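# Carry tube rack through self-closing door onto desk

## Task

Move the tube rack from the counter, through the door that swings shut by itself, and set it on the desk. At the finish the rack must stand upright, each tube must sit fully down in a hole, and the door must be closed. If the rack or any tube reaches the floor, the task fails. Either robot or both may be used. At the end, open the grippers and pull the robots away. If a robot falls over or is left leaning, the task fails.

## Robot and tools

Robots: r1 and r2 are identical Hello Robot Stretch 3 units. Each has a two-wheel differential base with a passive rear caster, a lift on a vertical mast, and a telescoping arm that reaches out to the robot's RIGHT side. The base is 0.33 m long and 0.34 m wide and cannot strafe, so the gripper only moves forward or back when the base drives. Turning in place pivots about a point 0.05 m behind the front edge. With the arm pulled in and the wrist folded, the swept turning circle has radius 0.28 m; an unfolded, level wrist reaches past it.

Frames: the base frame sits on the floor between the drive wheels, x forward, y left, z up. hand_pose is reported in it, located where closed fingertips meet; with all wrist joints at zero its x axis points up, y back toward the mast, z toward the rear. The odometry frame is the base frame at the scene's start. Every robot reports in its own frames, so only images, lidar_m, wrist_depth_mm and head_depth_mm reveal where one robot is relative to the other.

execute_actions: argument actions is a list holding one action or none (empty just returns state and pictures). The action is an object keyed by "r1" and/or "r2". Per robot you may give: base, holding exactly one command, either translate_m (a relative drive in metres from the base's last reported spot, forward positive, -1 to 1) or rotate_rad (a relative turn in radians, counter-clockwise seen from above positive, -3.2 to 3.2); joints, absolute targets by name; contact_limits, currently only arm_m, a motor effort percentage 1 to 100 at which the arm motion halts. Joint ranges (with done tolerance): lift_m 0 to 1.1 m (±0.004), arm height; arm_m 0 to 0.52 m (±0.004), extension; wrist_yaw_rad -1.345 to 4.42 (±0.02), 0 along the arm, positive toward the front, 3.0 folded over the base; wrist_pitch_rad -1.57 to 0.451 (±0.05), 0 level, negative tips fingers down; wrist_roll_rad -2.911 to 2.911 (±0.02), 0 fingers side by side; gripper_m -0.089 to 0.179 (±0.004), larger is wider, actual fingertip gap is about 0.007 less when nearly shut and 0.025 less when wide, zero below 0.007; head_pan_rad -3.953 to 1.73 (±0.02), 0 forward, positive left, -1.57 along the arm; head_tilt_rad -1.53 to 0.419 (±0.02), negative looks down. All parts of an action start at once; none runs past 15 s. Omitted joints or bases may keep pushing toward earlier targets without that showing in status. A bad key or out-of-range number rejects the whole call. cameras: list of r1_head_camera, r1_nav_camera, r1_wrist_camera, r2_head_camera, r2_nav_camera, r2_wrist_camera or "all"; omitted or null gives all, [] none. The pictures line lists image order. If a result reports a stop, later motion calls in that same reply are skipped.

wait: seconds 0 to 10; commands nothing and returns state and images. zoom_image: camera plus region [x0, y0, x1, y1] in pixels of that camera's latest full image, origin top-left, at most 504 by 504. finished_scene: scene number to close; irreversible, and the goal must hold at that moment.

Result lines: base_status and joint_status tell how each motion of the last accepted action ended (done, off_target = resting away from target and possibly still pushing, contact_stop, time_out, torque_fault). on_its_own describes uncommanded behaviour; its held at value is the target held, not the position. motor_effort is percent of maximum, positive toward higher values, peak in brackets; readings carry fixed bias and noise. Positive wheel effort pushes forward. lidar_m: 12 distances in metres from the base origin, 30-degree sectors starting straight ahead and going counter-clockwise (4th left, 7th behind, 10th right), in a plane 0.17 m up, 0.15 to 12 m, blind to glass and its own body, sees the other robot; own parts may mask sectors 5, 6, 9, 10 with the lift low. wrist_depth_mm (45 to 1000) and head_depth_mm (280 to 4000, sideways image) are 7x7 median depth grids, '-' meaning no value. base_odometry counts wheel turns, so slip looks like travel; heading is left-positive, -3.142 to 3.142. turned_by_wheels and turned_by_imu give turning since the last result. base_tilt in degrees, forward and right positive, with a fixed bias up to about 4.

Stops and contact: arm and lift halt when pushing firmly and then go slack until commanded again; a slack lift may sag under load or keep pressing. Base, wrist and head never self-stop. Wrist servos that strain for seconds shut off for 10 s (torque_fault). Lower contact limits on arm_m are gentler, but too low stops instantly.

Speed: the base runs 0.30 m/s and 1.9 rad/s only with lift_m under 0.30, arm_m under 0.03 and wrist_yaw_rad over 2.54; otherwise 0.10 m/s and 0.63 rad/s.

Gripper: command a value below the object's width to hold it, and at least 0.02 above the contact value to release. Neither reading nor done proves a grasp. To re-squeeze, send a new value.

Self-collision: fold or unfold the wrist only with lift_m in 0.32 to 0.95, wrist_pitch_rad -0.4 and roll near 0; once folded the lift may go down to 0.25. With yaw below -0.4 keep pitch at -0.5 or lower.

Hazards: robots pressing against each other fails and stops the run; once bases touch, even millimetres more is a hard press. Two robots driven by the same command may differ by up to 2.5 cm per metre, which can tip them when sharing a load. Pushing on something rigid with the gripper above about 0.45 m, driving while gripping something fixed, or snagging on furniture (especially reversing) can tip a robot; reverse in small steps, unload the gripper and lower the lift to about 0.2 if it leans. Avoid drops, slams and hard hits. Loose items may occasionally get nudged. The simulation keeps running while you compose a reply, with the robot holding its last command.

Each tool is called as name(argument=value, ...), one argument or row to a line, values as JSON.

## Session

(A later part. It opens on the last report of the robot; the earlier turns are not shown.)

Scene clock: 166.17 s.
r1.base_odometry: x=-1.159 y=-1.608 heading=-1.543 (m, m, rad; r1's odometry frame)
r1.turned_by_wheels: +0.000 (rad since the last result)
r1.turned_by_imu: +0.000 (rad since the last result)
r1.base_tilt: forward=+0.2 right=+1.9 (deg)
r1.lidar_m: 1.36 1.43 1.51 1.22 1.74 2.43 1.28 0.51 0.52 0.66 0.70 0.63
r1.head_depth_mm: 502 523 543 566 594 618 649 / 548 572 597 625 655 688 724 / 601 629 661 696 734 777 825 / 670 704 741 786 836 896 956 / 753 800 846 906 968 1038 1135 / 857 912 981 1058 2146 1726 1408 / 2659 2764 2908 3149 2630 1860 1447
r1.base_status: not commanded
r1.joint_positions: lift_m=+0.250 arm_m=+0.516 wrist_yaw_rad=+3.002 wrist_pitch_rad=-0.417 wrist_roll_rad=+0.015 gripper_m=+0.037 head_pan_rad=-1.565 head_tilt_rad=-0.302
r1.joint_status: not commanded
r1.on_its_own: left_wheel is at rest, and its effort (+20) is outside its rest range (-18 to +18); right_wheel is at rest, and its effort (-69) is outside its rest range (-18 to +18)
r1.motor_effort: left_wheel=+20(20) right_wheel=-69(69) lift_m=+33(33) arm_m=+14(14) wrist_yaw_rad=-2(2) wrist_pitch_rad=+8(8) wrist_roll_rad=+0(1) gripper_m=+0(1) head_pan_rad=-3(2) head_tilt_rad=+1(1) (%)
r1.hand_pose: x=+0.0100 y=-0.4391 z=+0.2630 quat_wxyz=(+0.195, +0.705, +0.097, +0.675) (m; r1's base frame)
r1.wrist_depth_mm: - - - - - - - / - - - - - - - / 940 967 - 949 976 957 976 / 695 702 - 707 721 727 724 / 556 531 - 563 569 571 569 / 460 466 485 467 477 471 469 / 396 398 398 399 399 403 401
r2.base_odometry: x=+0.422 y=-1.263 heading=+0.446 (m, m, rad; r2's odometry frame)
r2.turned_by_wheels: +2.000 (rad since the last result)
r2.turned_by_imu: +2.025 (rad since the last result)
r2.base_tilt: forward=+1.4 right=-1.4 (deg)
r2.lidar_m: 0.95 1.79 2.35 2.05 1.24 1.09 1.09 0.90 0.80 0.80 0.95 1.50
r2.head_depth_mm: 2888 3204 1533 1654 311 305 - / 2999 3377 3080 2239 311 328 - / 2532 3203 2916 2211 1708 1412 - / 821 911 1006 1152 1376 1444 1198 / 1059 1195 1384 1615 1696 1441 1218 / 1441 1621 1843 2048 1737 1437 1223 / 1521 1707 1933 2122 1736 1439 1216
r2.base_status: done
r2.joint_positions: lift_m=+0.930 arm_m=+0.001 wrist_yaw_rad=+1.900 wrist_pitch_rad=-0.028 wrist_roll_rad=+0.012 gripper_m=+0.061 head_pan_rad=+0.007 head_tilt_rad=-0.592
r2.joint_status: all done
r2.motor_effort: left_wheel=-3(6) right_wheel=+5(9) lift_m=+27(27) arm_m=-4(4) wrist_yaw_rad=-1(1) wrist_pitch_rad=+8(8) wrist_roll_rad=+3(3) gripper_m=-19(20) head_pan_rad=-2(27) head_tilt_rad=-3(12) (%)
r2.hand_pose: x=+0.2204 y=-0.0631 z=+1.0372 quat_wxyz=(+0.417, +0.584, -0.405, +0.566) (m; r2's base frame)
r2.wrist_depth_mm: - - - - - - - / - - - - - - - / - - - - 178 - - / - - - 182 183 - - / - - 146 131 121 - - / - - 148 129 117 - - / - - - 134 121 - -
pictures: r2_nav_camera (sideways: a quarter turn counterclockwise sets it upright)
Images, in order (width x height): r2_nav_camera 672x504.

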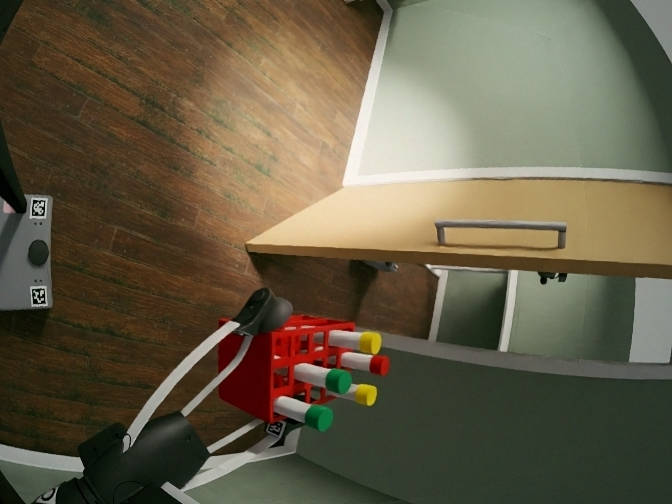

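execute_actions(
  actions=[
    {"r2":{"base":{"rotate_rad":-0.32}}},
  ],
  cameras=[],
)

execute_actions(
  actions=[
    {"r2":{"base":{"translate_m":0.55}}},
  ],
  cameras=["r2_nav_camera","r2_head_camera"],
)

Scene clock: 169.23 s.
r1.base_odometry: x=-1.159 y=-1.608 heading=-1.543 (m, m, rad; r1's odometry frame)
r1.turned_by_wheels: +0.000 (rad since the last result)
r1.turned_by_imu: +0.000 (rad since the last result)
r1.base_tilt: forward=+0.2 right=+1.9 (deg)
r1.lidar_m: 1.36 1.43 1.51 1.22 1.74 2.43 1.28 0.51 0.52 0.65 0.70 0.63
r1.head_depth_mm: 501 522 543 566 592 617 649 / 548 572 596 623 656 687 726 / 602 632 662 696 734 775 823 / 667 704 745 784 835 889 954 / 752 797 848 903 970 1042 1134 / 859 916 979 1054 2145 1735 1410 / 2662 2786 2849 3103 2629 1859 1459
r1.base_status: not commanded
r1.joint_positions: lift_m=+0.250 arm_m=+0.516 wrist_yaw_rad=+3.002 wrist_pitch_rad=-0.417 wrist_roll_rad=+0.015 gripper_m=+0.037 head_pan_rad=-1.565 head_tilt_rad=-0.302
r1.joint_status: not commanded
r1.on_its_own: left_wheel is at rest, and its effort (+20) is outside its rest range (-18 to +18); right_wheel is at rest, and its effort (-69) is outside its rest range (-18 to +18)
r1.motor_effort: left_wheel=+20(20) right_wheel=-69(69) lift_m=+33(33) arm_m=+14(14) wrist_yaw_rad=-2(1) wrist_pitch_rad=+8(7) wrist_roll_rad=+0(0) gripper_m=+1(0) head_pan_rad=-3(3) head_tilt_rad=+1(1) (%)
r1.hand_pose: x=+0.0100 y=-0.4391 z=+0.2630 quat_wxyz=(+0.195, +0.705, +0.097, +0.675) (m; r1's base frame)
r1.wrist_depth_mm: - - - - - - - / - - - - - - - / 937 970 - 954 964 975 995 / 702 708 - 712 721 712 730 / 561 542 - 563 567 562 573 / 463 468 480 466 477 474 469 / 394 395 396 399 403 402 402
r2.base_odometry: x=+0.422 y=-1.263 heading=+0.126 (m, m, rad; r2's odometry frame)
r2.turned_by_wheels: -0.320 (rad since the last result)
r2.turned_by_imu: -0.324 (rad since the last result)
r2.base_tilt: forward=+1.5 right=-1.4 (deg)
r2.lidar_m: 1.51 0.95 2.13 2.35 1.58 1.14 1.09 1.13 0.83 0.80 0.83 1.12
r2.head_depth_mm: 1252 1385 1542 1735 311 304 - / 1255 1398 1561 1745 311 328 - / 1267 1402 1561 1766 1703 1405 - / 2698 3276 2611 1875 1759 1468 1202 / 3039 3455 3046 2220 1752 1431 1227 / 3077 3383 2868 2094 1324 1397 1218 / 783 850 946 1170 1536 1427 1217
r2.base_status: done
r2.joint_positions: lift_m=+0.930 arm_m=+0.001 wrist_yaw_rad=+1.900 wrist_pitch_rad=-0.028 wrist_roll_rad=+0.012 gripper_m=+0.061 head_pan_rad=+0.007 head_tilt_rad=-0.592
r2.joint_status: not commanded
r2.motor_effort: left_wheel=+2(6) right_wheel=-5(10) lift_m=+27(27) arm_m=-4(4) wrist_yaw_rad=+0(0) wrist_pitch_rad=+8(8) wrist_roll_rad=+2(3) gripper_m=-19(20) head_pan_rad=-3(1) head_tilt_rad=-4(4) (%)
r2.hand_pose: x=+0.2204 y=-0.0631 z=+1.0372 quat_wxyz=(+0.417, +0.584, -0.405, +0.566) (m; r2's base frame)
r2.wrist_depth_mm: - - - - - - - / - - - - - - - / - - - 914 177 - - / - - - 182 182 - - / - - 145 131 120 - - / - - 148 129 117 - - / - - - 134 121 - -
pictures: none
No camera images: the call's "cameras" was empty. Leave "cameras" out to get every camera's image.

Scene clock: 175.70 s.
r1.base_odometry: x=-1.159 y=-1.608 heading=-1.543 (m, m, rad; r1's odometry frame)
r1.turned_by_wheels: +0.000 (rad since the last result)
r1.turned_by_imu: +0.000 (rad since the last result)
r1.base_tilt: forward=+0.2 right=+1.9 (deg)
r1.lidar_m: 1.36 1.43 1.51 1.22 1.74 2.43 1.28 0.51 0.52 0.65 0.70 0.63
r1.head_depth_mm: 503 522 544 566 591 619 648 / 547 572 597 625 654 687 726 / 602 631 663 696 735 777 823 / 669 703 743 787 838 892 956 / 752 797 847 902 971 1039 1130 / 857 917 982 1057 1560 1655 1405 / 2650 2727 2951 3121 2636 1666 1449
r1.base_status: not commanded
r1.joint_positions: lift_m=+0.250 arm_m=+0.516 wrist_yaw_rad=+3.002 wrist_pitch_rad=-0.417 wrist_roll_rad=+0.015 gripper_m=+0.037 head_pan_rad=-1.565 head_tilt_rad=-0.302
r1.joint_status: not commanded
r1.on_its_own: left_wheel is at rest, and its effort (+20) is outside its rest range (-18 to +18); right_wheel is at rest, and its effort (-69) is outside its rest range (-18 to +18)
r1.motor_effort: left_wheel=+20(20) right_wheel=-69(69) lift_m=+34(33) arm_m=+14(14) wrist_yaw_rad=-1(2) wrist_pitch_rad=+7(7) wrist_roll_rad=+0(1) gripper_m=+0(1) head_pan_rad=-2(2) head_tilt_rad=+1(1) (%)
r1.hand_pose: x=+0.0100 y=-0.4391 z=+0.2630 quat_wxyz=(+0.195, +0.705, +0.097, +0.675) (m; r1's base frame)
r1.wrist_depth_mm: - - - - - - - / - - - - - - - / 935 972 - 961 961 978 990 / 699 700 - 705 709 718 720 / 558 539 - 565 562 569 576 / 463 469 481 464 478 470 468 / 396 400 396 401 397 402 399
r2.base_odometry: x=+0.968 y=-1.194 heading=+0.126 (m, m, rad; r2's odometry frame)
r2.turned_by_wheels: +0.000 (rad since the last result)
r2.turned_by_imu: +0.000 (rad since the last result)
r2.base_tilt: forward=+1.4 right=-1.4 (deg)
r2.lidar_m: 0.96 0.47 1.35 2.35 2.35 1.71 1.64 1.14 0.82 0.79 0.82 1.01
r2.head_depth_mm: 788 873 973 1101 311 304 - / 792 877 983 1108 311 327 - / 798 880 987 1118 1262 1403 - / 809 899 1009 1150 1325 1425 1200 / 2561 2922 3016 2200 1747 1438 1226 / 2566 2924 2877 2215 1728 1436 1220 / 2582 2822 2655 1865 1687 1430 1219
r2.base_status: done
r2.joint_positions: lift_m=+0.930 arm_m=+0.001 wrist_yaw_rad=+1.900 wrist_pitch_rad=-0.028 wrist_roll_rad=+0.012 gripper_m=+0.061 head_pan_rad=+0.007 head_tilt_rad=-0.593
r2.joint_status: not commanded
r2.motor_effort: left_wheel=+2(7) right_wheel=-5(5) lift_m=+27(27) arm_m=-4(4) wrist_yaw_rad=-1(0) wrist_pitch_rad=+8(8) wrist_roll_rad=+2(3) gripper_m=-19(19) head_pan_rad=-2(3) head_tilt_rad=-4(4) (%)
r2.hand_pose: x=+0.2204 y=-0.0631 z=+1.0372 quat_wxyz=(+0.417, +0.584, -0.405, +0.566) (m; r2's base frame)
r2.wrist_depth_mm: 396 - - - 813 742 697 / 420 897 - - 836 774 718 / 453 769 - - 178 800 737 / - 662 - 183 183 827 755 / - 561 146 131 121 839 782 / - 470 148 129 117 837 805 / - 766 - 134 122 910 828
pictures: r2_head_camera (sideways: a quarter turn clockwise sets it upright), r2_nav_camera (sideways: a quarter turn counterclockwise sets it upright)
Images, in order (width x height): r2_head_camera 896x504, r2_nav_camera 672x504.

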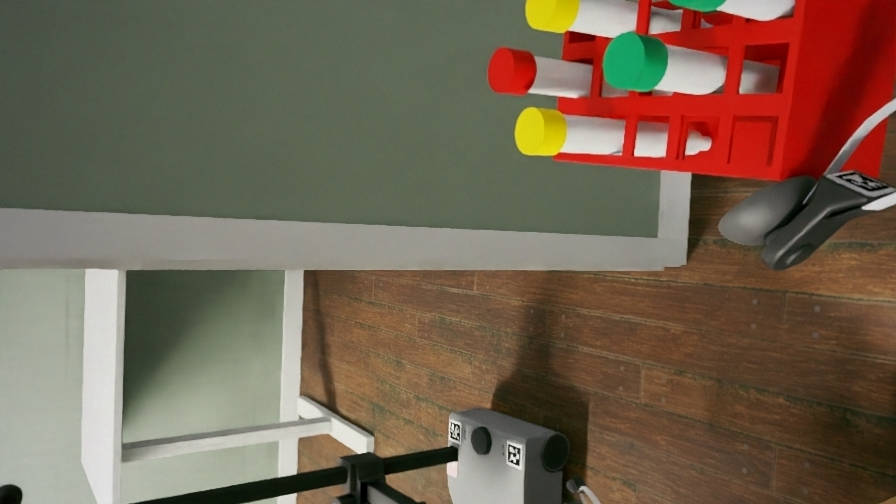

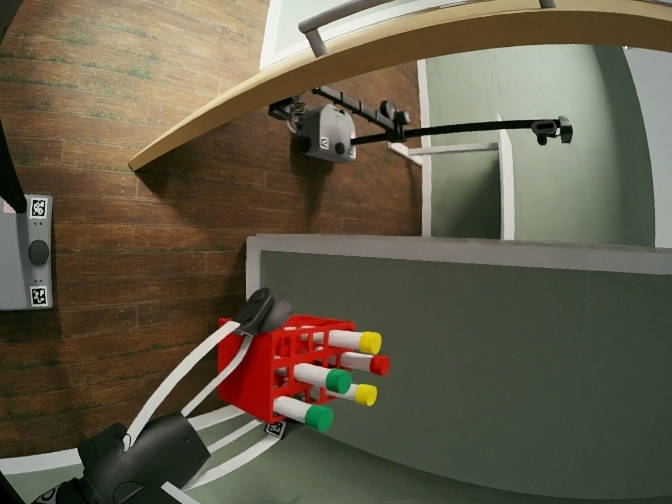

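execute_actions(
  actions=[
    {"r2":{"base":{"translate_m":0.3}}},
  ],
  cameras=[],
)

execute_actions(
  actions=[
    {"r2":{"base":{"rotate_rad":0.5}}},
  ],
  cameras=["r2_nav_camera","r2_head_camera"],
)

Scene clock: 180.57 s.
r1.base_odometry: x=-1.159 y=-1.608 heading=-1.543 (m, m, rad; r1's odometry frame)
r1.turned_by_wheels: +0.000 (rad since the last result)
r1.turned_by_imu: +0.000 (rad since the last result)
r1.base_tilt: forward=+0.4 right=+1.8 (deg)
r1.lidar_m: 1.36 1.43 1.51 1.22 1.74 2.43 1.28 0.51 0.52 0.65 0.70 0.63
r1.head_depth_mm: 502 522 543 566 591 619 647 / 548 572 597 624 653 689 724 / 602 629 661 697 734 775 826 / 668 705 743 785 832 894 954 / 754 795 847 901 967 1047 1138 / 860 914 984 1057 2254 1538 1406 / 2630 2803 1171 3123 2459 1590 1369
r1.base_status: not commanded
r1.joint_positions: lift_m=+0.250 arm_m=+0.516 wrist_yaw_rad=+3.002 wrist_pitch_rad=-0.417 wrist_roll_rad=+0.015 gripper_m=+0.037 head_pan_rad=-1.565 head_tilt_rad=-0.302
r1.joint_status: not commanded
r1.on_its_own: left_wheel is at rest, and its effort (+19) is outside its rest range (-18 to +18); right_wheel is at rest, and its effort (-69) is outside its rest range (-18 to +18)
r1.motor_effort: left_wheel=+19(20) right_wheel=-69(69) lift_m=+34(33) arm_m=+14(14) wrist_yaw_rad=-1(1) wrist_pitch_rad=+8(8) wrist_roll_rad=+0(1) gripper_m=+0(0) head_pan_rad=-2(2) head_tilt_rad=+1(1) (%)
r1.hand_pose: x=+0.0100 y=-0.4391 z=+0.2630 quat_wxyz=(+0.195, +0.705, +0.097, +0.675) (m; r1's base frame)
r1.wrist_depth_mm: - - - - - - - / - - - - - - - / 956 973 - 969 946 974 993 / 699 701 - 705 717 720 719 / 557 535 - 563 568 571 569 / 463 466 482 467 474 471 471 / 394 396 395 400 397 402 402
r2.base_odometry: x=+1.265 y=-1.156 heading=+0.126 (m, m, rad; r2's odometry frame)
r2.turned_by_wheels: +0.000 (rad since the last result)
r2.turned_by_imu: +0.000 (rad since the last result)
r2.base_tilt: forward=+1.3 right=-1.4 (deg)
r2.lidar_m: 0.66 1.26 0.31 0.31 2.44 2.02 1.94 1.13 0.82 0.79 0.81 0.71
r2.head_depth_mm: 536 592 660 744 311 304 - / 537 594 664 751 311 328 - / 540 597 668 759 854 984 - / 531 589 658 750 865 1025 1199 / 2272 2636 2844 2219 1742 1442 1221 / 2332 2621 2859 2203 1736 1440 1221 / 2332 2584 2820 2189 1600 1434 1218
r2.base_status: done
r2.joint_positions: lift_m=+0.930 arm_m=+0.001 wrist_yaw_rad=+1.900 wrist_pitch_rad=-0.028 wrist_roll_rad=+0.012 gripper_m=+0.061 head_pan_rad=+0.007 head_tilt_rad=-0.593
r2.joint_status: not commanded
r2.motor_effort: left_wheel=+2(6) right_wheel=-5(6) lift_m=+27(27) arm_m=-4(4) wrist_yaw_rad=+0(0) wrist_pitch_rad=+8(8) wrist_roll_rad=+3(3) gripper_m=-19(19) head_pan_rad=-3(2) head_tilt_rad=-3(4) (%)
r2.hand_pose: x=+0.2204 y=-0.0631 z=+1.0372 quat_wxyz=(+0.417, +0.584, -0.405, +0.566) (m; r2's base frame)
r2.wrist_depth_mm: 892 - - - 545 506 468 / 858 - - - 565 520 484 / 820 - - - 177 533 498 / 806 - - 182 183 553 513 / 780 - 146 130 121 557 528 / 755 - 148 129 117 577 540 / 701 - - 134 121 626 555
pictures: none
No camera images: the call's "cameras" was empty. Leave "cameras" out to get every camera's image.

Scene clock: 182.30 s.
r1.base_odometry: x=-1.159 y=-1.608 heading=-1.543 (m, m, rad; r1's odometry frame)
r1.turned_by_wheels: +0.000 (rad since the last result)
r1.turned_by_imu: +0.000 (rad since the last result)
r1.base_tilt: forward=+0.1 right=+1.8 (deg)
r1.lidar_m: 1.36 1.43 1.51 1.22 1.72 2.43 1.28 0.51 0.52 0.65 0.70 0.63
r1.head_depth_mm: 502 523 543 567 591 618 650 / 547 572 595 624 656 686 724 / 602 632 661 695 734 776 823 / 670 702 744 784 835 889 951 / 750 795 846 901 971 1040 1129 / 855 915 981 1060 2236 1732 1414 / 2656 2771 2902 3092 2461 1587 1401
r1.base_status: not commanded
r1.joint_positions: lift_m=+0.250 arm_m=+0.516 wrist_yaw_rad=+3.002 wrist_pitch_rad=-0.417 wrist_roll_rad=+0.015 gripper_m=+0.037 head_pan_rad=-1.565 head_tilt_rad=-0.302
r1.joint_status: not commanded
r1.on_its_own: left_wheel is at rest, and its effort (+20) is outside its rest range (-18 to +18); right_wheel is at rest, and its effort (-69) is outside its rest range (-18 to +18)
r1.motor_effort: left_wheel=+20(19) right_wheel=-69(69) lift_m=+33(33) arm_m=+14(14) wrist_yaw_rad=-2(1) wrist_pitch_rad=+8(8) wrist_roll_rad=-1(1) gripper_m=+0(1) head_pan_rad=-2(2) head_tilt_rad=+1(1) (%)
r1.hand_pose: x=+0.0100 y=-0.4391 z=+0.2630 quat_wxyz=(+0.195, +0.705, +0.097, +0.675) (m; r1's base frame)
r1.wrist_depth_mm: - - - - - - - / - - - - - - - / 932 960 - 959 979 971 990 / 706 701 - 699 715 711 707 / 555 541 - 568 569 569 563 / 465 466 481 469 478 471 467 / 397 397 397 401 402 399 403
r2.base_odometry: x=+1.265 y=-1.156 heading=+0.626 (m, m, rad; r2's odometry frame)
r2.turned_by_wheels: +0.500 (rad since the last result)
r2.turned_by_imu: +0.506 (rad since the last result)
r2.base_tilt: forward=+1.4 right=-1.3 (deg)
r2.lidar_m: 1.26 0.32 0.31 2.42 2.03 1.93 1.16 0.83 0.79 0.81 0.71 0.66
r2.head_depth_mm: 2324 2561 2756 2246 311 304 - / 2408 2656 2861 2243 311 328 - / 1235 2828 2743 2139 1645 1411 - / 2730 3042 3034 1746 1597 1469 1193 / 2903 3251 3036 2226 1643 1399 1230 / 3099 3487 2991 2220 1597 1336 1223 / 3237 3508 1231 1236 1054 970 864
r2.base_status: done
r2.joint_positions: lift_m=+0.930 arm_m=+0.001 wrist_yaw_rad=+1.900 wrist_pitch_rad=-0.028 wrist_roll_rad=+0.012 gripper_m=+0.061 head_pan_rad=+0.007 head_tilt_rad=-0.593
r2.joint_status: not commanded
r2.motor_effort: left_wheel=-3(5) right_wheel=+5(9) lift_m=+27(27) arm_m=-4(4) wrist_yaw_rad=+0(1) wrist_pitch_rad=+8(8) wrist_roll_rad=+3(3) gripper_m=-19(19) head_pan_rad=-3(2) head_tilt_rad=-3(4) (%)
r2.hand_pose: x=+0.2204 y=-0.0631 z=+1.0372 quat_wxyz=(+0.417, +0.584, -0.405, +0.566) (m; r2's base frame)
r2.wrist_depth_mm: 320 442 765 - - - 411 / 319 446 766 - - - 419 / 320 447 777 - 177 - 430 / 320 445 775 182 183 - 439 / 321 449 146 130 120 - 446 / 322 403 148 129 117 - 460 / 319 479 594 134 122 - 467
pictures: r2_head_camera (sideways: a quarter turn clockwise sets it upright), r2_nav_camera (sideways: a quarter turn counterclockwise sets it upright)
Images, in order (width x height): r2_head_camera 896x504, r2_nav_camera 672x504.

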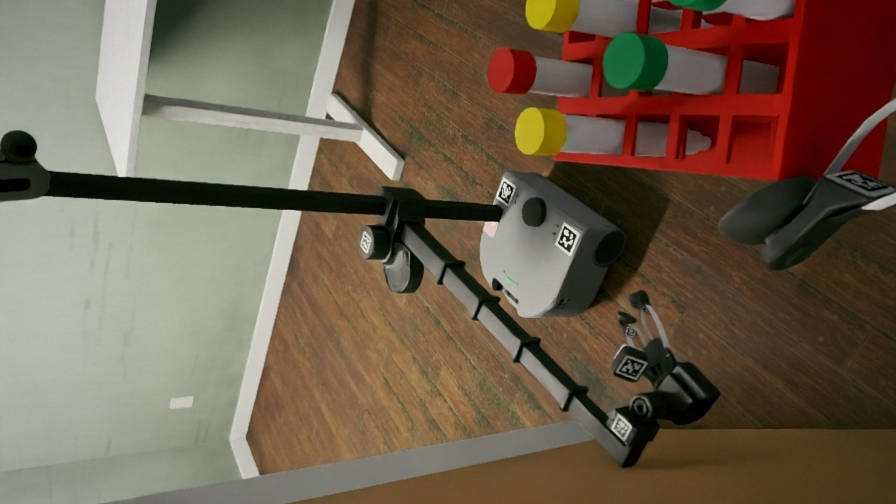

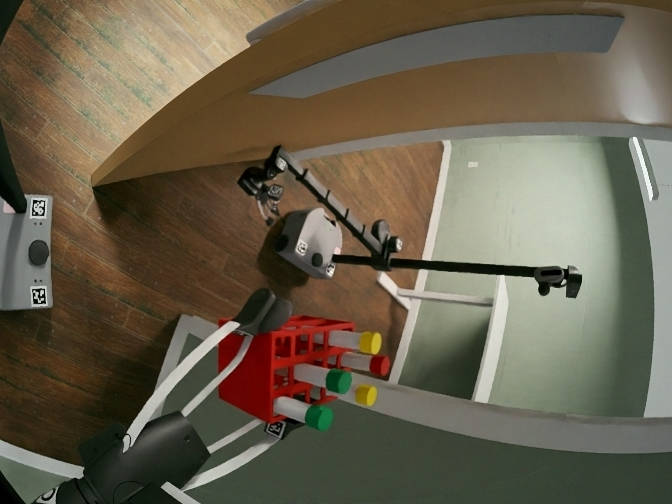

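execute_actions(
  actions=[
    {"r2":{"base":{"translate_m":0.45}}},
  ],
  cameras=["r2_nav_camera"],
)

execute_actions(
  actions=[
    {"r2":{"base":{"rotate_rad":-0.6}}},
  ],
  cameras=["r2_nav_camera"],
)

Scene clock: 188.37 s.
r1.base_odometry: x=-1.159 y=-1.608 heading=-1.543 (m, m, rad; r1's odometry frame)
r1.turned_by_wheels: +0.000 (rad since the last result)
r1.turned_by_imu: +0.000 (rad since the last result)
r1.base_tilt: forward=+0.2 right=+1.8 (deg)
r1.lidar_m: 1.36 1.43 1.51 1.22 1.73 2.44 1.28 0.51 0.52 0.65 0.70 0.63
r1.head_depth_mm: 503 521 543 566 590 617 648 / 547 572 596 625 653 690 725 / 604 631 661 696 735 777 823 / 667 703 741 787 835 890 954 / 749 794 846 903 966 1040 1133 / 858 907 976 1012 1097 1159 1262 / 2656 783 822 3150 2462 1887 1445
r1.base_status: not commanded
r1.joint_positions: lift_m=+0.250 arm_m=+0.516 wrist_yaw_rad=+3.002 wrist_pitch_rad=-0.417 wrist_roll_rad=+0.015 gripper_m=+0.037 head_pan_rad=-1.565 head_tilt_rad=-0.302
r1.joint_status: not commanded
r1.on_its_own: left_wheel is at rest, and its effort (+19) is outside its rest range (-18 to +18); right_wheel is at rest, and its effort (-69) is outside its rest range (-18 to +18)
r1.motor_effort: left_wheel=+19(20) right_wheel=-69(69) lift_m=+33(33) arm_m=+14(14) wrist_yaw_rad=-1(2) wrist_pitch_rad=+8(7) wrist_roll_rad=-1(0) gripper_m=+1(0) head_pan_rad=-2(2) head_tilt_rad=+1(1) (%)
r1.hand_pose: x=+0.0100 y=-0.4391 z=+0.2630 quat_wxyz=(+0.195, +0.705, +0.097, +0.675) (m; r1's base frame)
r1.wrist_depth_mm: - - - - - - - / - - - - - - - / 951 972 - 950 955 983 995 / 707 707 - 715 720 723 724 / 556 534 - 567 563 560 573 / 460 467 484 463 481 468 475 / 394 399 398 400 401 402 399
r2.base_odometry: x=+1.630 y=-0.893 heading=+0.626 (m, m, rad; r2's odometry frame)
r2.turned_by_wheels: +0.000 (rad since the last result)
r2.turned_by_imu: +0.000 (rad since the last result)
r2.base_tilt: forward=+1.4 right=-1.4 (deg)
r2.lidar_m: 0.81 0.57 0.32 0.28 0.28 0.32 1.47 1.04 0.99 0.42 0.31 2.03
r2.head_depth_mm: 2024 2196 2429 2259 311 304 - / 2080 1909 2536 2247 311 323 - / 711 1605 2589 2083 1395 1299 - / 2375 2627 2847 2207 1222 1276 1204 / 2539 2821 2938 2211 1690 1259 1222 / 2679 2972 2998 2207 1737 1377 1218 / 2869 3168 3003 2187 1728 1434 1147
r2.base_status: done
r2.joint_positions: lift_m=+0.930 arm_m=+0.001 wrist_yaw_rad=+1.900 wrist_pitch_rad=-0.028 wrist_roll_rad=+0.012 gripper_m=+0.061 head_pan_rad=+0.007 head_tilt_rad=-0.593
r2.joint_status: not commanded
r2.motor_effort: left_wheel=-3(4) right_wheel=+4(10) lift_m=+27(27) arm_m=-4(4) wrist_yaw_rad=+1(0) wrist_pitch_rad=+8(8) wrist_roll_rad=+3(3) gripper_m=-19(19) head_pan_rad=-2(4) head_tilt_rad=-4(3) (%)
r2.hand_pose: x=+0.2204 y=-0.0631 z=+1.0372 quat_wxyz=(+0.417, +0.584, -0.405, +0.566) (m; r2's base frame)
r2.wrist_depth_mm: 458 631 - - - - - / 457 628 - - - - - / 455 631 - - 178 - - / 453 630 - 182 183 - - / 456 639 146 130 121 - - / 459 567 148 129 117 - - / 449 685 827 134 121 - -
pictures: r2_nav_camera (sideways: a quarter turn counterclockwise sets it upright)
Images, in order (width x height): r2_nav_camera 672x504.

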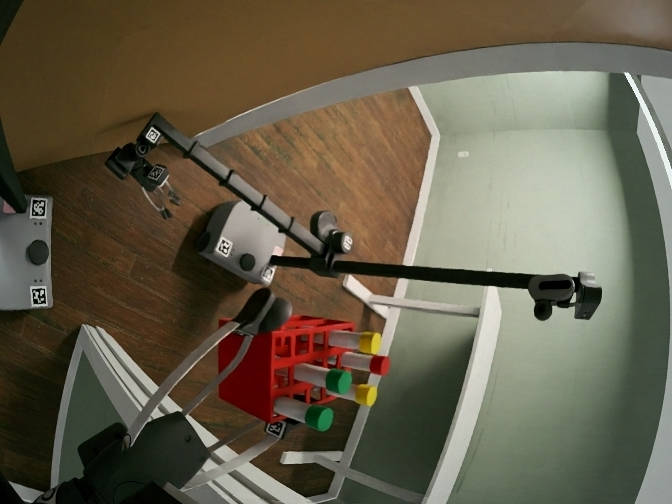

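Scene clock: 190.27 s.
r1.base_odometry: x=-1.159 y=-1.608 heading=-1.543 (m, m, rad; r1's odometry frame)
r1.turned_by_wheels: +0.000 (rad since the last result)
r1.turned_by_imu: +0.000 (rad since the last result)
r1.base_tilt: forward=+0.2 right=+1.9 (deg)
r1.lidar_m: 1.36 1.43 1.51 1.23 1.73 2.43 1.28 0.51 0.52 0.65 0.71 0.63
r1.head_depth_mm: 502 523 543 567 592 619 649 / 548 572 596 625 656 688 723 / 601 631 664 696 736 776 824 / 669 704 740 787 834 888 953 / 753 798 845 902 968 1039 1132 / 859 875 821 813 1041 1132 1204 / 2609 2724 2906 3122 2615 1864 1453
r1.base_status: not commanded
r1.joint_positions: lift_m=+0.250 arm_m=+0.516 wrist_yaw_rad=+3.002 wrist_pitch_rad=-0.417 wrist_roll_rad=+0.015 gripper_m=+0.037 head_pan_rad=-1.565 head_tilt_rad=-0.302
r1.joint_status: not commanded
r1.on_its_own: left_wheel is at rest, and its effort (+19) is outside its rest range (-18 to +18); right_wheel is at rest, and its effort (-69) is outside its rest range (-18 to +18)
r1.motor_effort: left_wheel=+19(20) right_wheel=-69(69) lift_m=+33(33) arm_m=+14(14) wrist_yaw_rad=-2(2) wrist_pitch_rad=+8(8) wrist_roll_rad=+0(1) gripper_m=+1(0) head_pan_rad=-2(2) head_tilt_rad=+1(1) (%)
r1.hand_pose: x=+0.0100 y=-0.4391 z=+0.2630 quat_wxyz=(+0.195, +0.705, +0.097, +0.675) (m; r1's base frame)
r1.wrist_depth_mm: - - - - - - - / - - - - - - - / 948 972 - 964 952 970 966 / 700 701 - 715 715 725 719 / 557 542 - 561 564 573 570 / 463 466 479 467 479 470 469 / 395 399 397 397 399 403 405
r2.base_odometry: x=+1.630 y=-0.893 heading=+0.026 (m, m, rad; r2's odometry frame)
r2.turned_by_wheels: -0.600 (rad since the last result)
r2.turned_by_imu: -0.608 (rad since the last result)
r2.base_tilt: forward=+1.4 right=-1.4 (deg)
r2.lidar_m: 0.38 0.81 0.66 0.34 0.28 0.28 0.31 1.60 1.07 1.00 0.46 0.31
r2.head_depth_mm: 2070 2201 2425 353 319 313 - / 2046 1877 2459 2199 314 319 - / 2026 2272 2540 2221 1649 1373 - / 2017 2243 2509 2216 1754 1448 1197 / 2004 2242 2493 2230 1740 1442 1224 / 1979 2231 2480 2197 1741 1434 1217 / 1982 2209 2439 2131 1734 1288 1144
r2.base_status: done
r2.joint_positions: lift_m=+0.930 arm_m=+0.000 wrist_yaw_rad=+1.906 wrist_pitch_rad=-0.028 wrist_roll_rad=+0.013 gripper_m=+0.061 head_pan_rad=+0.007 head_tilt_rad=-0.593
r2.joint_status: not commanded
r2.motor_effort: left_wheel=+3(4) right_wheel=-8(10) lift_m=+27(27) arm_m=-3(4) wrist_yaw_rad=-4(4) wrist_pitch_rad=+8(8) wrist_roll_rad=+2(2) gripper_m=-18(19) head_pan_rad=-3(2) head_tilt_rad=-3(3) (%)
r2.hand_pose: x=+0.2199 y=-0.0614 z=+1.0372 quat_wxyz=(+0.415, +0.586, -0.404, +0.567) (m; r2's base frame)
r2.wrist_depth_mm: - - - - - 178 171 / - - - - - 183 177 / - - - 149 175 189 184 / - - - 181 181 195 191 / - - 145 129 120 200 198 / - - 147 129 116 205 206 / - - 926 134 122 220 214
pictures: r2_nav_camera (sideways: a quarter turn counterclockwise sets it upright)
Images, in order (width x height): r2_nav_camera 672x504.

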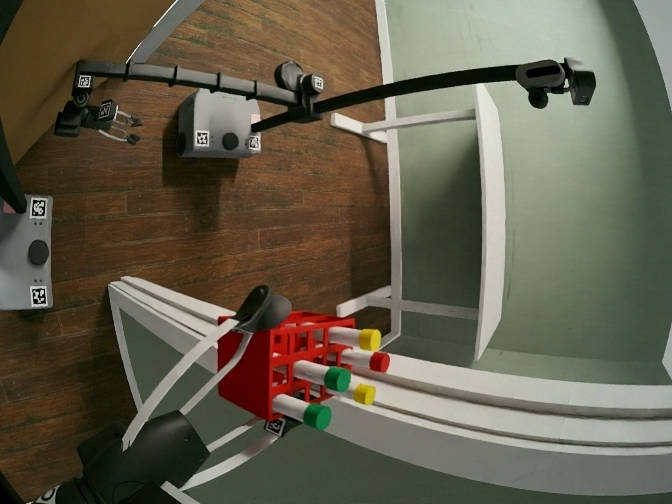

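execute_actions(
  actions=[
    {"r2":{"base":{"rotate_rad":0.4}},"r1":{"joints":{"arm_m":0.05,"lift_m":0.35}}},
  ],
  cameras=["r2_nav_camera"],
)

execute_actions(
  actions=[
    {"r1":{"base":{"translate_m":-0.6}}},
  ],
  cameras=["r2_nav_camera"],
)

execute_actions(
  actions=[
    {"r2":{"base":{"translate_m":0.5}}},
  ],
  cameras=["r2_nav_camera"],
)

Scene clock: 195.50 s.
r1.base_odometry: x=-1.159 y=-1.607 heading=-1.546 (m, m, rad; r1's odometry frame)
r1.turned_by_wheels: -0.002 (rad since the last result)
r1.turned_by_imu: -0.004 (rad since the last result)
r1.base_tilt: forward=+0.1 right=+1.9 (deg)
r1.lidar_m: 1.36 1.42 1.51 1.22 1.73 2.42 1.29 0.51 0.52 0.63 0.71 0.63
r1.head_depth_mm: 485 506 527 552 576 603 635 / 524 548 574 600 632 666 701 / 570 598 627 662 698 742 786 / 625 658 696 736 782 834 894 / 689 730 776 828 887 956 1034 / 772 817 858 918 958 1067 1158 / 2597 759 852 3103 2615 1880 1455
r1.base_status: not commanded
r1.joint_positions: lift_m=+0.350 arm_m=+0.050 wrist_yaw_rad=+3.001 wrist_pitch_rad=-0.417 wrist_roll_rad=+0.015 gripper_m=+0.037 head_pan_rad=-1.565 head_tilt_rad=-0.302
r1.joint_status: all done
r1.motor_effort: left_wheel=+0(23) right_wheel=+1(72) lift_m=+44(52) arm_m=-3(13) wrist_yaw_rad=-1(1) wrist_pitch_rad=+8(7) wrist_roll_rad=+0(1) gripper_m=+1(1) head_pan_rad=-2(2) head_tilt_rad=+1(1) (%)
r1.hand_pose: x=+0.0101 y=+0.0269 z=+0.3626 quat_wxyz=(+0.196, +0.705, +0.096, +0.675) (m; r1's base frame)
r1.wrist_depth_mm: - - - - - - - / - - - - - - - / - - - - - - - / 883 876 890 897 910 904 920 / 701 712 724 731 724 726 716 / 578 590 - 607 615 602 597 / 499 - - - 513 505 506
r2.base_odometry: x=+1.630 y=-0.893 heading=+0.426 (m, m, rad; r2's odometry frame)
r2.turned_by_wheels: +0.400 (rad since the last result)
r2.turned_by_imu: +0.404 (rad since the last result)
r2.base_tilt: forward=+1.4 right=-1.4 (deg)
r2.lidar_m: 0.81 0.82 0.33 0.24 0.23 0.24 1.92 1.13 1.00 0.55 0.31 0.32
r2.head_depth_mm: 1969 2149 2386 2210 306 306 - / 2007 2221 2489 2205 313 304 - / 2065 2322 2565 2208 1688 1402 - / 2125 1996 2589 2198 1736 1404 1194 / 703 1695 2579 1150 1286 1226 1195 / 2305 2586 2799 1185 1017 1225 1218 / 2393 2703 2875 2186 1723 1428 1215
r2.base_status: done
r2.joint_positions: lift_m=+0.930 arm_m=+0.000 wrist_yaw_rad=+1.901 wrist_pitch_rad=-0.029 wrist_roll_rad=+0.014 gripper_m=+0.061 head_pan_rad=+0.006 head_tilt_rad=-0.599
r2.joint_status: not commanded
r2.motor_effort: left_wheel=-3(15) right_wheel=-7(27) lift_m=+26(27) arm_m=-1(3) wrist_yaw_rad=+0(5) wrist_pitch_rad=+8(8) wrist_roll_rad=+2(2) gripper_m=-19(20) head_pan_rad=-2(3) head_tilt_rad=-1(4) (%)
r2.hand_pose: x=+0.2203 y=-0.0626 z=+1.0370 quat_wxyz=(+0.417, +0.585, -0.405, +0.565) (m; r2's base frame)
r2.wrist_depth_mm: 621 - - - - - - / 599 - - - - - - / 587 - - 152 179 - - / 577 - - 182 183 - - / 581 - 146 131 121 - - / 565 760 148 129 117 - - / 547 - - 134 122 - -
pictures: r2_nav_camera (sideways: a quarter turn counterclockwise sets it upright)
Images, in order (width x height): r2_nav_camera 672x504.

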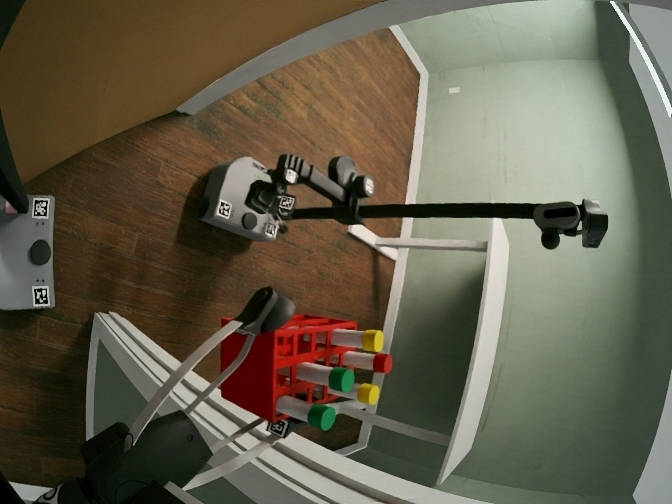

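Scene clock: 202.67 s.
r1.base_odometry: x=-1.174 y=-1.008 heading=-1.546 (m, m, rad; r1's odometry frame)
r1.turned_by_wheels: +0.000 (rad since the last result)
r1.turned_by_imu: +0.002 (rad since the last result)
r1.base_tilt: forward=+0.1 right=+1.7 (deg)
r1.lidar_m: 1.55 1.94 1.25 1.25 1.75 1.86 1.22 0.48 0.36 0.35 0.37 1.16
r1.head_depth_mm: - 285 298 315 336 359 387 / - 285 298 316 337 360 388 / - 285 298 316 337 361 388 / - 284 298 317 337 361 389 / - 284 299 317 338 361 389 / - 284 299 317 338 361 389 / - 284 298 317 338 362 389
r1.base_status: done
r1.joint_positions: lift_m=+0.350 arm_m=+0.050 wrist_yaw_rad=+3.001 wrist_pitch_rad=-0.417 wrist_roll_rad=+0.015 gripper_m=+0.037 head_pan_rad=-1.565 head_tilt_rad=-0.302
r1.joint_status: not commanded
r1.motor_effort: left_wheel=-1(5) right_wheel=+2(4) lift_m=+43(44) arm_m=-3(3) wrist_yaw_rad=-1(1) wrist_pitch_rad=+7(8) wrist_roll_rad=+0(0) gripper_m=+0(0) head_pan_rad=-3(2) head_tilt_rad=+1(0) (%)
r1.hand_pose: x=+0.0101 y=+0.0269 z=+0.3626 quat_wxyz=(+0.196, +0.705, +0.096, +0.675) (m; r1's base frame)
r1.wrist_depth_mm: - - - - - - - / - - - - - - - / - - - - - - - / 885 878 887 893 913 908 912 / 708 704 726 729 722 721 720 / 585 589 - 613 606 596 596 / 500 - - - 502 505 511
r2.base_odometry: x=+1.630 y=-0.893 heading=+0.426 (m, m, rad; r2's odometry frame)
r2.turned_by_wheels: +0.000 (rad since the last result)
r2.turned_by_imu: -0.001 (rad since the last result)
r2.base_tilt: forward=+1.5 right=-1.3 (deg)
r2.lidar_m: 2.06 0.82 0.33 0.24 0.23 0.24 1.92 1.14 0.99 0.54 0.31 0.32
r2.head_depth_mm: 1952 2165 2381 2235 306 307 - / 2008 2232 2470 2194 312 304 - / 2081 2321 2563 2190 1680 1398 - / 2137 2015 2572 2199 1730 1474 1192 / 2229 2486 2691 2195 1728 1438 1214 / 2319 2574 2816 2200 1723 1428 1221 / 2403 2689 2891 2165 1729 1417 1213
r2.base_status: not commanded
r2.joint_positions: lift_m=+0.930 arm_m=+0.000 wrist_yaw_rad=+1.901 wrist_pitch_rad=-0.029 wrist_roll_rad=+0.014 gripper_m=+0.061 head_pan_rad=+0.006 head_tilt_rad=-0.599
r2.joint_status: not commanded
r2.motor_effort: left_wheel=-3(3) right_wheel=-7(7) lift_m=+26(27) arm_m=-1(1) wrist_yaw_rad=+0(1) wrist_pitch_rad=+8(8) wrist_roll_rad=+2(2) gripper_m=-19(19) head_pan_rad=-2(2) head_tilt_rad=-1(0) (%)
r2.hand_pose: x=+0.2203 y=-0.0626 z=+1.0370 quat_wxyz=(+0.417, +0.585, -0.405, +0.565) (m; r2's base frame)
r2.wrist_depth_mm: 616 - - - - - - / 595 - - - - - - / 591 - - 152 178 - - / 578 - - 183 183 - - / 576 - 146 130 121 - - / 570 751 148 129 117 - - / 542 - - 134 122 - -
pictures: r2_nav_camera (sideways: a quarter turn counterclockwise sets it upright)
Images, in order (width x height): r2_nav_camera 672x504.

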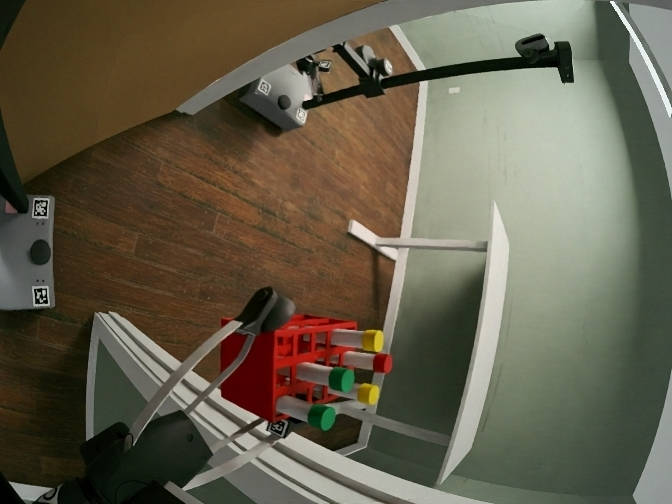

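Scene clock: 208.67 s.
r1.base_odometry: x=-1.174 y=-1.008 heading=-1.546 (m, m, rad; r1's odometry frame)
r1.turned_by_wheels: +0.000 (rad since the last result)
r1.turned_by_imu: +0.000 (rad since the last result)
r1.base_tilt: forward=+0.1 right=+1.9 (deg)
r1.lidar_m: 1.55 1.94 1.25 1.25 1.75 1.85 1.22 0.48 0.36 0.35 0.37 0.72
r1.head_depth_mm: - 284 297 316 336 360 388 / - 284 297 316 337 361 388 / - 285 297 316 337 361 388 / - 284 298 316 338 361 389 / - 284 298 317 338 361 388 / - 285 298 316 338 362 389 / - 284 298 317 338 362 390
r1.base_status: not commanded
r1.joint_positions: lift_m=+0.350 arm_m=+0.050 wrist_yaw_rad=+3.001 wrist_pitch_rad=-0.417 wrist_roll_rad=+0.015 gripper_m=+0.037 head_pan_rad=-1.565 head_tilt_rad=-0.302
r1.joint_status: not commanded
r1.motor_effort: left_wheel=-2(2) right_wheel=+2(2) lift_m=+44(44) arm_m=-3(3) wrist_yaw_rad=-1(1) wrist_pitch_rad=+8(7) wrist_roll_rad=+0(0) gripper_m=+0(1) head_pan_rad=-2(2) head_tilt_rad=+1(1) (%)
r1.hand_pose: x=+0.0101 y=+0.0269 z=+0.3626 quat_wxyz=(+0.196, +0.705, +0.096, +0.675) (m; r1's base frame)
r1.wrist_depth_mm: - - - - - - - / - - - - - - - / - - - - - - - / 878 891 893 909 913 905 926 / 704 701 729 725 720 717 720 / 583 580 - 613 602 598 599 / 497 - - - 507 508 509
r2.base_odometry: x=+2.086 y=-0.686 heading=+0.427 (m, m, rad; r2's odometry frame)
r2.turned_by_wheels: +0.001 (rad since the last result)
r2.turned_by_imu: -0.165 (rad since the last result)
r2.base_tilt: forward=+1.4 right=-1.4 (deg)
r2.lidar_m: 1.59 2.12 0.86 0.46 0.29 0.27 0.27 0.33 0.26 0.43 1.19 1.64
r2.head_depth_mm: 1594 1305 1951 2113 317 310 - / 1612 1295 1984 2145 312 297 - / 1646 1395 2029 2168 1681 1404 - / 1670 1387 2077 2176 1728 1464 1198 / 1712 1380 2077 2035 1730 1425 1218 / 1729 1509 2138 2180 1728 1435 1219 / 1755 1907 2198 2167 1730 1429 1210
r2.base_status: translate_m off_target (by the wheels' count: +0.5001 of +0.5000)
r2.joint_positions: lift_m=+0.930 arm_m=+0.000 wrist_yaw_rad=+1.899 wrist_pitch_rad=-0.031 wrist_roll_rad=+0.014 gripper_m=+0.061 head_pan_rad=+0.006 head_tilt_rad=-0.600
r2.joint_status: not commanded
r2.on_its_own: right_wheel is at rest, and its effort (-34) is outside its rest range (-18 to +18)
r2.motor_effort: left_wheel=-2(7) right_wheel=-34(35) lift_m=+25(26) arm_m=+0(1) wrist_yaw_rad=+2(47) wrist_pitch_rad=+9(9) wrist_roll_rad=+1(2) gripper_m=-19(19) head_pan_rad=-1(2) head_tilt_rad=+0(1) (%)
r2.hand_pose: x=+0.2204 y=-0.0630 z=+1.0366 quat_wxyz=(+0.418, +0.585, -0.405, +0.564) (m; r2's base frame)
r2.wrist_depth_mm: - - - - - - - / - - - - - - - / - - - 153 178 - - / - - - 182 183 - - / - - 146 131 120 - - / 895 - 147 129 117 - - / 914 - - 134 121 - -
pictures: r2_nav_camera (sideways: a quarter turn counterclockwise sets it upright)
Images, in order (width x height): r2_nav_camera 672x504.

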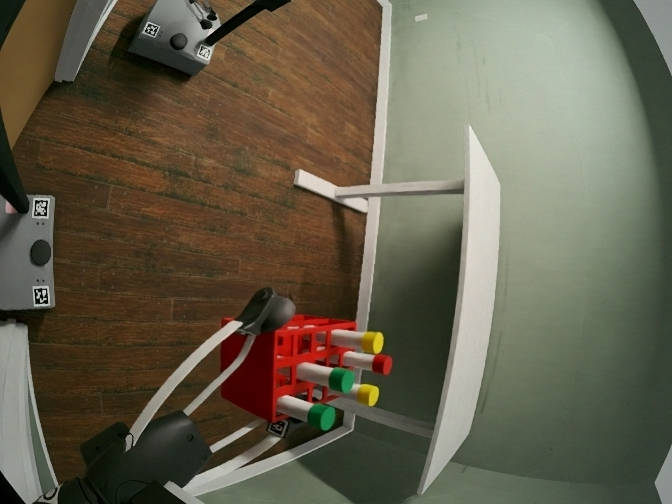

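execute_actions(
  actions=[
    {"r2":{"base":{"translate_m":0.45}}},
  ],
  cameras=["r2_nav_camera","r2_head_camera"],
)

Scene clock: 214.43 s.
r1.base_odometry: x=-1.174 y=-1.008 heading=-1.546 (m, m, rad; r1's odometry frame)
r1.turned_by_wheels: +0.000 (rad since the last result)
r1.turned_by_imu: +0.000 (rad since the last result)
r1.base_tilt: forward=+0.0 right=+1.9 (deg)
r1.lidar_m: 0.66 1.94 1.25 1.25 1.75 1.86 1.22 0.48 0.36 0.35 0.36 0.62
r1.head_depth_mm: - 284 298 316 336 360 387 / - 284 297 316 337 360 388 / - 285 298 316 337 361 388 / - 284 298 317 337 361 389 / - 284 298 317 337 361 389 / - 284 299 317 338 362 390 / - 284 299 318 338 362 391
r1.base_status: not commanded
r1.joint_positions: lift_m=+0.350 arm_m=+0.050 wrist_yaw_rad=+3.001 wrist_pitch_rad=-0.417 wrist_roll_rad=+0.015 gripper_m=+0.037 head_pan_rad=-1.565 head_tilt_rad=-0.302
r1.joint_status: not commanded
r1.motor_effort: left_wheel=-2(1) right_wheel=+2(2) lift_m=+44(44) arm_m=-3(3) wrist_yaw_rad=-1(1) wrist_pitch_rad=+8(8) wrist_roll_rad=-1(0) gripper_m=+0(1) head_pan_rad=-2(2) head_tilt_rad=+1(0) (%)
r1.hand_pose: x=+0.0101 y=+0.0269 z=+0.3626 quat_wxyz=(+0.196, +0.705, +0.096, +0.675) (m; r1's base frame)
r1.wrist_depth_mm: - - - - - - - / - - - - - - - / - - - - - - - / 885 897 900 907 905 913 917 / 707 706 719 720 711 725 723 / 585 588 - 620 604 590 592 / 497 - - - 506 508 513
r2.base_odometry: x=+2.495 y=-0.500 heading=+0.427 (m, m, rad; r2's odometry frame)
r2.turned_by_wheels: +0.000 (rad since the last result)
r2.turned_by_imu: +0.000 (rad since the last result)
r2.base_tilt: forward=+1.3 right=-1.4 (deg)
r2.lidar_m: 1.51 1.16 2.48 0.77 0.73 0.58 0.57 0.58 0.82 1.16 1.25 1.27
r2.head_depth_mm: 1227 1292 820 1673 321 310 - / 1240 1293 817 1708 312 297 - / 1270 1281 813 1766 1692 1400 - / 1290 1283 854 1811 1741 1468 1196 / 1308 1265 850 1866 1730 1428 1214 / 1336 1262 895 1414 1585 1419 1220 / 1361 1437 894 1952 1720 1421 1214
r2.base_status: done
r2.joint_positions: lift_m=+0.930 arm_m=+0.000 wrist_yaw_rad=+1.899 wrist_pitch_rad=-0.031 wrist_roll_rad=+0.014 gripper_m=+0.061 head_pan_rad=+0.006 head_tilt_rad=-0.600
r2.joint_status: not commanded
r2.motor_effort: left_wheel=+1(6) right_wheel=-4(22) lift_m=+26(26) arm_m=+1(0) wrist_yaw_rad=+1(2) wrist_pitch_rad=+9(8) wrist_roll_rad=+1(1) gripper_m=-19(19) head_pan_rad=-1(2) head_tilt_rad=-1(1) (%)
r2.hand_pose: x=+0.2204 y=-0.0630 z=+1.0366 quat_wxyz=(+0.418, +0.585, -0.405, +0.564) (m; r2's base frame)
r2.wrist_depth_mm: - - - - - - - / - - - - - - - / - - - 153 177 - - / - - - 182 182 625 607 / - - 146 131 120 - - / - - 148 129 117 - - / - - - 134 121 - -
pictures: r2_head_camera (sideways: a quarter turn clockwise sets it upright), r2_nav_camera (sideways: a quarter turn counterclockwise sets it upright)
Images, in order (width x height): r2_head_camera 896x504, r2_nav_camera 672x504.

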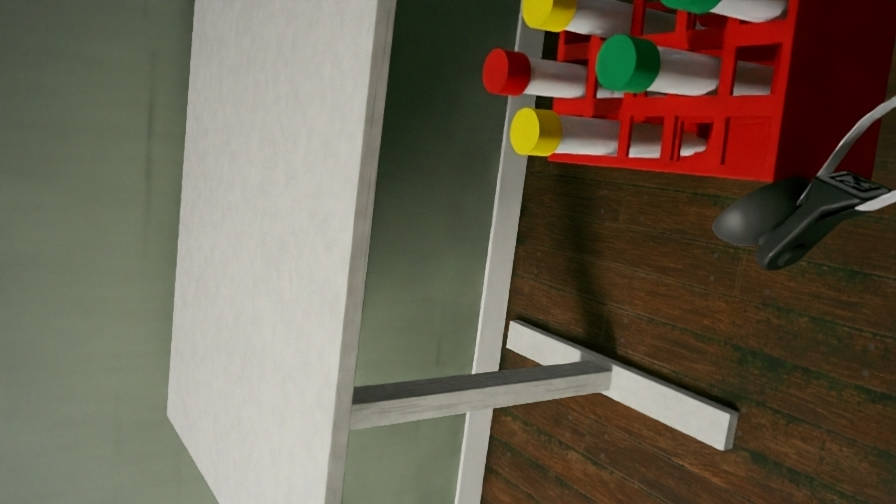

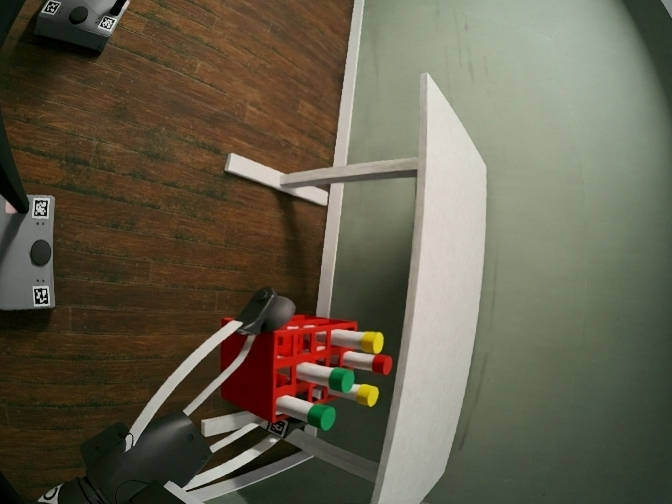

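execute_actions(
  actions=[
    {"r2":{"base":{"rotate_rad":-0.25}}},
  ],
  cameras=[],
)

execute_actions(
  actions=[
    {"r2":{"base":{"translate_m":0.55},"joints":{"head_tilt_rad":-0.9}}},
  ],
  cameras=["r2_nav_camera","r2_head_camera"],
)

Scene clock: 216.50 s.
r1.base_odometry: x=-1.174 y=-1.008 heading=-1.546 (m, m, rad; r1's odometry frame)
r1.turned_by_wheels: +0.000 (rad since the last result)
r1.turned_by_imu: +0.000 (rad since the last result)
r1.base_tilt: forward=+0.0 right=+1.9 (deg)
r1.lidar_m: 0.64 1.95 1.25 1.25 1.75 1.86 1.22 0.48 0.36 0.35 0.37 0.61
r1.head_depth_mm: - 284 297 315 337 360 388 / - 285 298 316 337 361 387 / - 285 298 316 337 361 389 / - 284 298 316 337 360 389 / - 284 298 317 337 361 389 / - 285 298 317 338 362 390 / - 284 299 317 339 362 390
r1.base_status: not commanded
r1.joint_positions: lift_m=+0.350 arm_m=+0.050 wrist_yaw_rad=+3.001 wrist_pitch_rad=-0.417 wrist_roll_rad=+0.015 gripper_m=+0.037 head_pan_rad=-1.565 head_tilt_rad=-0.302
r1.joint_status: not commanded
r1.motor_effort: left_wheel=-2(2) right_wheel=+2(2) lift_m=+44(43) arm_m=-3(3) wrist_yaw_rad=-1(1) wrist_pitch_rad=+8(8) wrist_roll_rad=-1(0) gripper_m=+1(0) head_pan_rad=-2(2) head_tilt_rad=+1(1) (%)
r1.hand_pose: x=+0.0101 y=+0.0269 z=+0.3626 quat_wxyz=(+0.196, +0.705, +0.096, +0.675) (m; r1's base frame)
r1.wrist_depth_mm: - - - - - - - / - - - - - - - / - - - - - - - / 875 885 905 898 911 906 924 / 705 704 721 734 720 724 723 / 579 583 - 614 604 599 598 / 499 - - - 509 509 515
r2.base_odometry: x=+2.495 y=-0.500 heading=+0.177 (m, m, rad; r2's odometry frame)
r2.turned_by_wheels: -0.250 (rad since the last result)
r2.turned_by_imu: -0.253 (rad since the last result)
r2.base_tilt: forward=+1.4 right=-1.4 (deg)
r2.lidar_m: 1.51 1.16 1.92 0.85 0.77 0.62 0.57 0.58 0.63 1.16 1.17 1.28
r2.head_depth_mm: 1290 1306 868 1819 321 309 - / 1285 1297 860 1787 312 296 - / 1272 1288 856 1802 1684 1396 - / 1270 1271 852 1788 1734 1466 1193 / 1261 1267 847 1787 1737 1430 1215 / 1256 1258 802 1756 1724 1424 1214 / 1244 1253 801 1738 1694 1421 1218
r2.base_status: done
r2.joint_positions: lift_m=+0.930 arm_m=+0.000 wrist_yaw_rad=+1.899 wrist_pitch_rad=-0.031 wrist_roll_rad=+0.014 gripper_m=+0.061 head_pan_rad=+0.006 head_tilt_rad=-0.600
r2.joint_status: not commanded
r2.motor_effort: left_wheel=+2(5) right_wheel=-5(9) lift_m=+25(25) arm_m=+0(0) wrist_yaw_rad=+0(1) wrist_pitch_rad=+9(8) wrist_roll_rad=+1(1) gripper_m=-19(19) head_pan_rad=-2(1) head_tilt_rad=+0(1) (%)
r2.hand_pose: x=+0.2204 y=-0.0630 z=+1.0366 quat_wxyz=(+0.418, +0.585, -0.405, +0.564) (m; r2's base frame)
r2.wrist_depth_mm: - - - - - - - / - - - - - - - / - - - 153 175 - - / - - 890 182 182 718 692 / - - 146 132 121 - - / - - 148 129 117 - - / - - - 134 121 - 987
pictures: none
No camera images: the call's "cameras" was empty. Leave "cameras" out to get every camera's image.

Scene clock: 222.97 s.
r1.base_odometry: x=-1.174 y=-1.008 heading=-1.546 (m, m, rad; r1's odometry frame)
r1.turned_by_wheels: +0.000 (rad since the last result)
r1.turned_by_imu: +0.000 (rad since the last result)
r1.base_tilt: forward=+0.2 right=+2.1 (deg)
r1.lidar_m: 1.55 0.94 1.24 1.25 1.75 1.85 1.22 0.48 0.36 0.35 0.37 0.62
r1.head_depth_mm: - 284 297 316 337 360 388 / - 285 297 316 337 360 388 / - 285 298 316 338 361 388 / - 284 298 316 337 361 388 / - 284 298 317 337 361 389 / - 284 298 317 338 362 390 / - 284 299 317 338 362 390
r1.base_status: not commanded
r1.joint_positions: lift_m=+0.350 arm_m=+0.050 wrist_yaw_rad=+3.001 wrist_pitch_rad=-0.417 wrist_roll_rad=+0.015 gripper_m=+0.037 head_pan_rad=-1.565 head_tilt_rad=-0.302
r1.joint_status: not commanded
r1.motor_effort: left_wheel=-2(2) right_wheel=+2(2) lift_m=+44(44) arm_m=-3(3) wrist_yaw_rad=-2(1) wrist_pitch_rad=+7(8) wrist_roll_rad=+0(0) gripper_m=+1(0) head_pan_rad=-2(2) head_tilt_rad=+1(1) (%)
r1.hand_pose: x=+0.0101 y=+0.0269 z=+0.3626 quat_wxyz=(+0.196, +0.705, +0.096, +0.675) (m; r1's base frame)
r1.wrist_depth_mm: - - - - - - - / - - - - - - - / - - - - - - 822 / 889 888 891 913 912 908 784 / 703 711 729 732 721 730 735 / 580 587 - 617 607 601 595 / 499 - - - 507 510 507
r2.base_odometry: x=+3.037 y=-0.403 heading=+0.177 (m, m, rad; r2's odometry frame)
r2.turned_by_wheels: +0.000 (rad since the last result)
r2.turned_by_imu: +0.000 (rad since the last result)
r2.base_tilt: forward=+1.4 right=-1.4 (deg)
r2.lidar_m: 0.98 0.99 0.74 2.62 1.07 1.07 1.11 1.06 1.18 1.09 0.83 0.84
r2.head_depth_mm: 768 600 318 309 298 1225 1115 / 768 600 320 311 298 1203 1117 / 763 599 494 420 346 1200 1110 / 764 599 493 420 359 1203 1110 / 763 598 494 420 365 1203 1110 / 761 598 493 420 365 1204 1109 / 764 598 493 419 365 1178 1109
r2.base_status: done
r2.joint_positions: lift_m=+0.930 arm_m=+0.000 wrist_yaw_rad=+1.899 wrist_pitch_rad=-0.031 wrist_roll_rad=+0.014 gripper_m=+0.061 head_pan_rad=+0.006 head_tilt_rad=-0.889
r2.joint_status: all done
r2.motor_effort: left_wheel=+2(5) right_wheel=-6(6) lift_m=+25(26) arm_m=+0(1) wrist_yaw_rad=+0(1) wrist_pitch_rad=+8(9) wrist_roll_rad=+2(1) gripper_m=-20(19) head_pan_rad=-2(2) head_tilt_rad=-5(25) (%)
r2.hand_pose: x=+0.2204 y=-0.0630 z=+1.0366 quat_wxyz=(+0.418, +0.585, -0.405, +0.564) (m; r2's base frame)
r2.wrist_depth_mm: - - 931 886 814 781 730 / - - 951 909 855 804 753 / - - - 153 177 832 784 / 686 670 660 182 182 628 602 / 412 409 145 131 121 388 384 / 294 292 148 129 117 299 280 / 230 227 208 134 122 222 222
pictures: r2_head_camera (sideways: a quarter turn clockwise sets it upright), r2_nav_camera (sideways: a quarter turn counterclockwise sets it upright)
Images, in order (width x height): r2_head_camera 896x504, r2_nav_camera 672x504.

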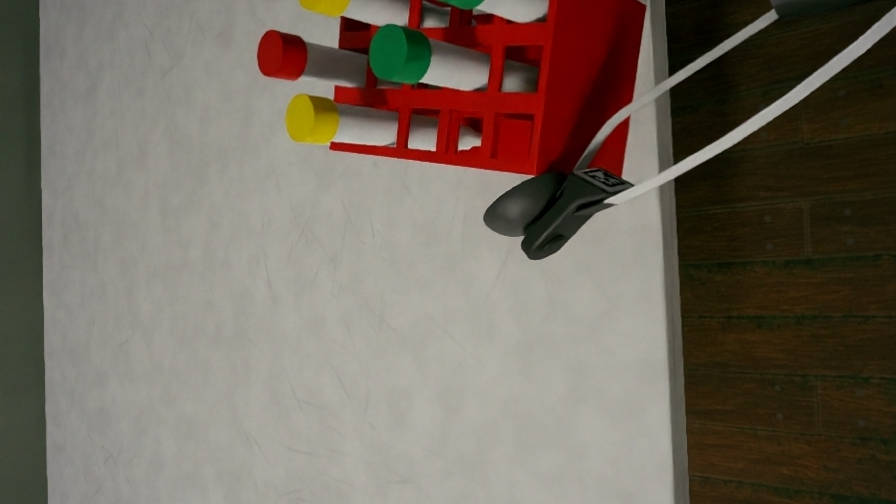

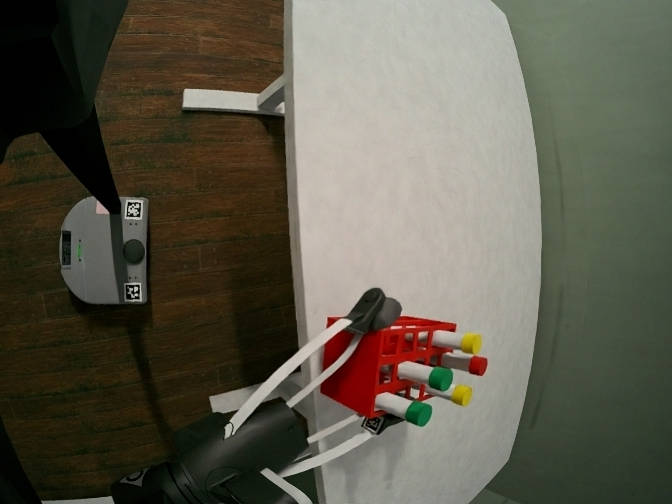

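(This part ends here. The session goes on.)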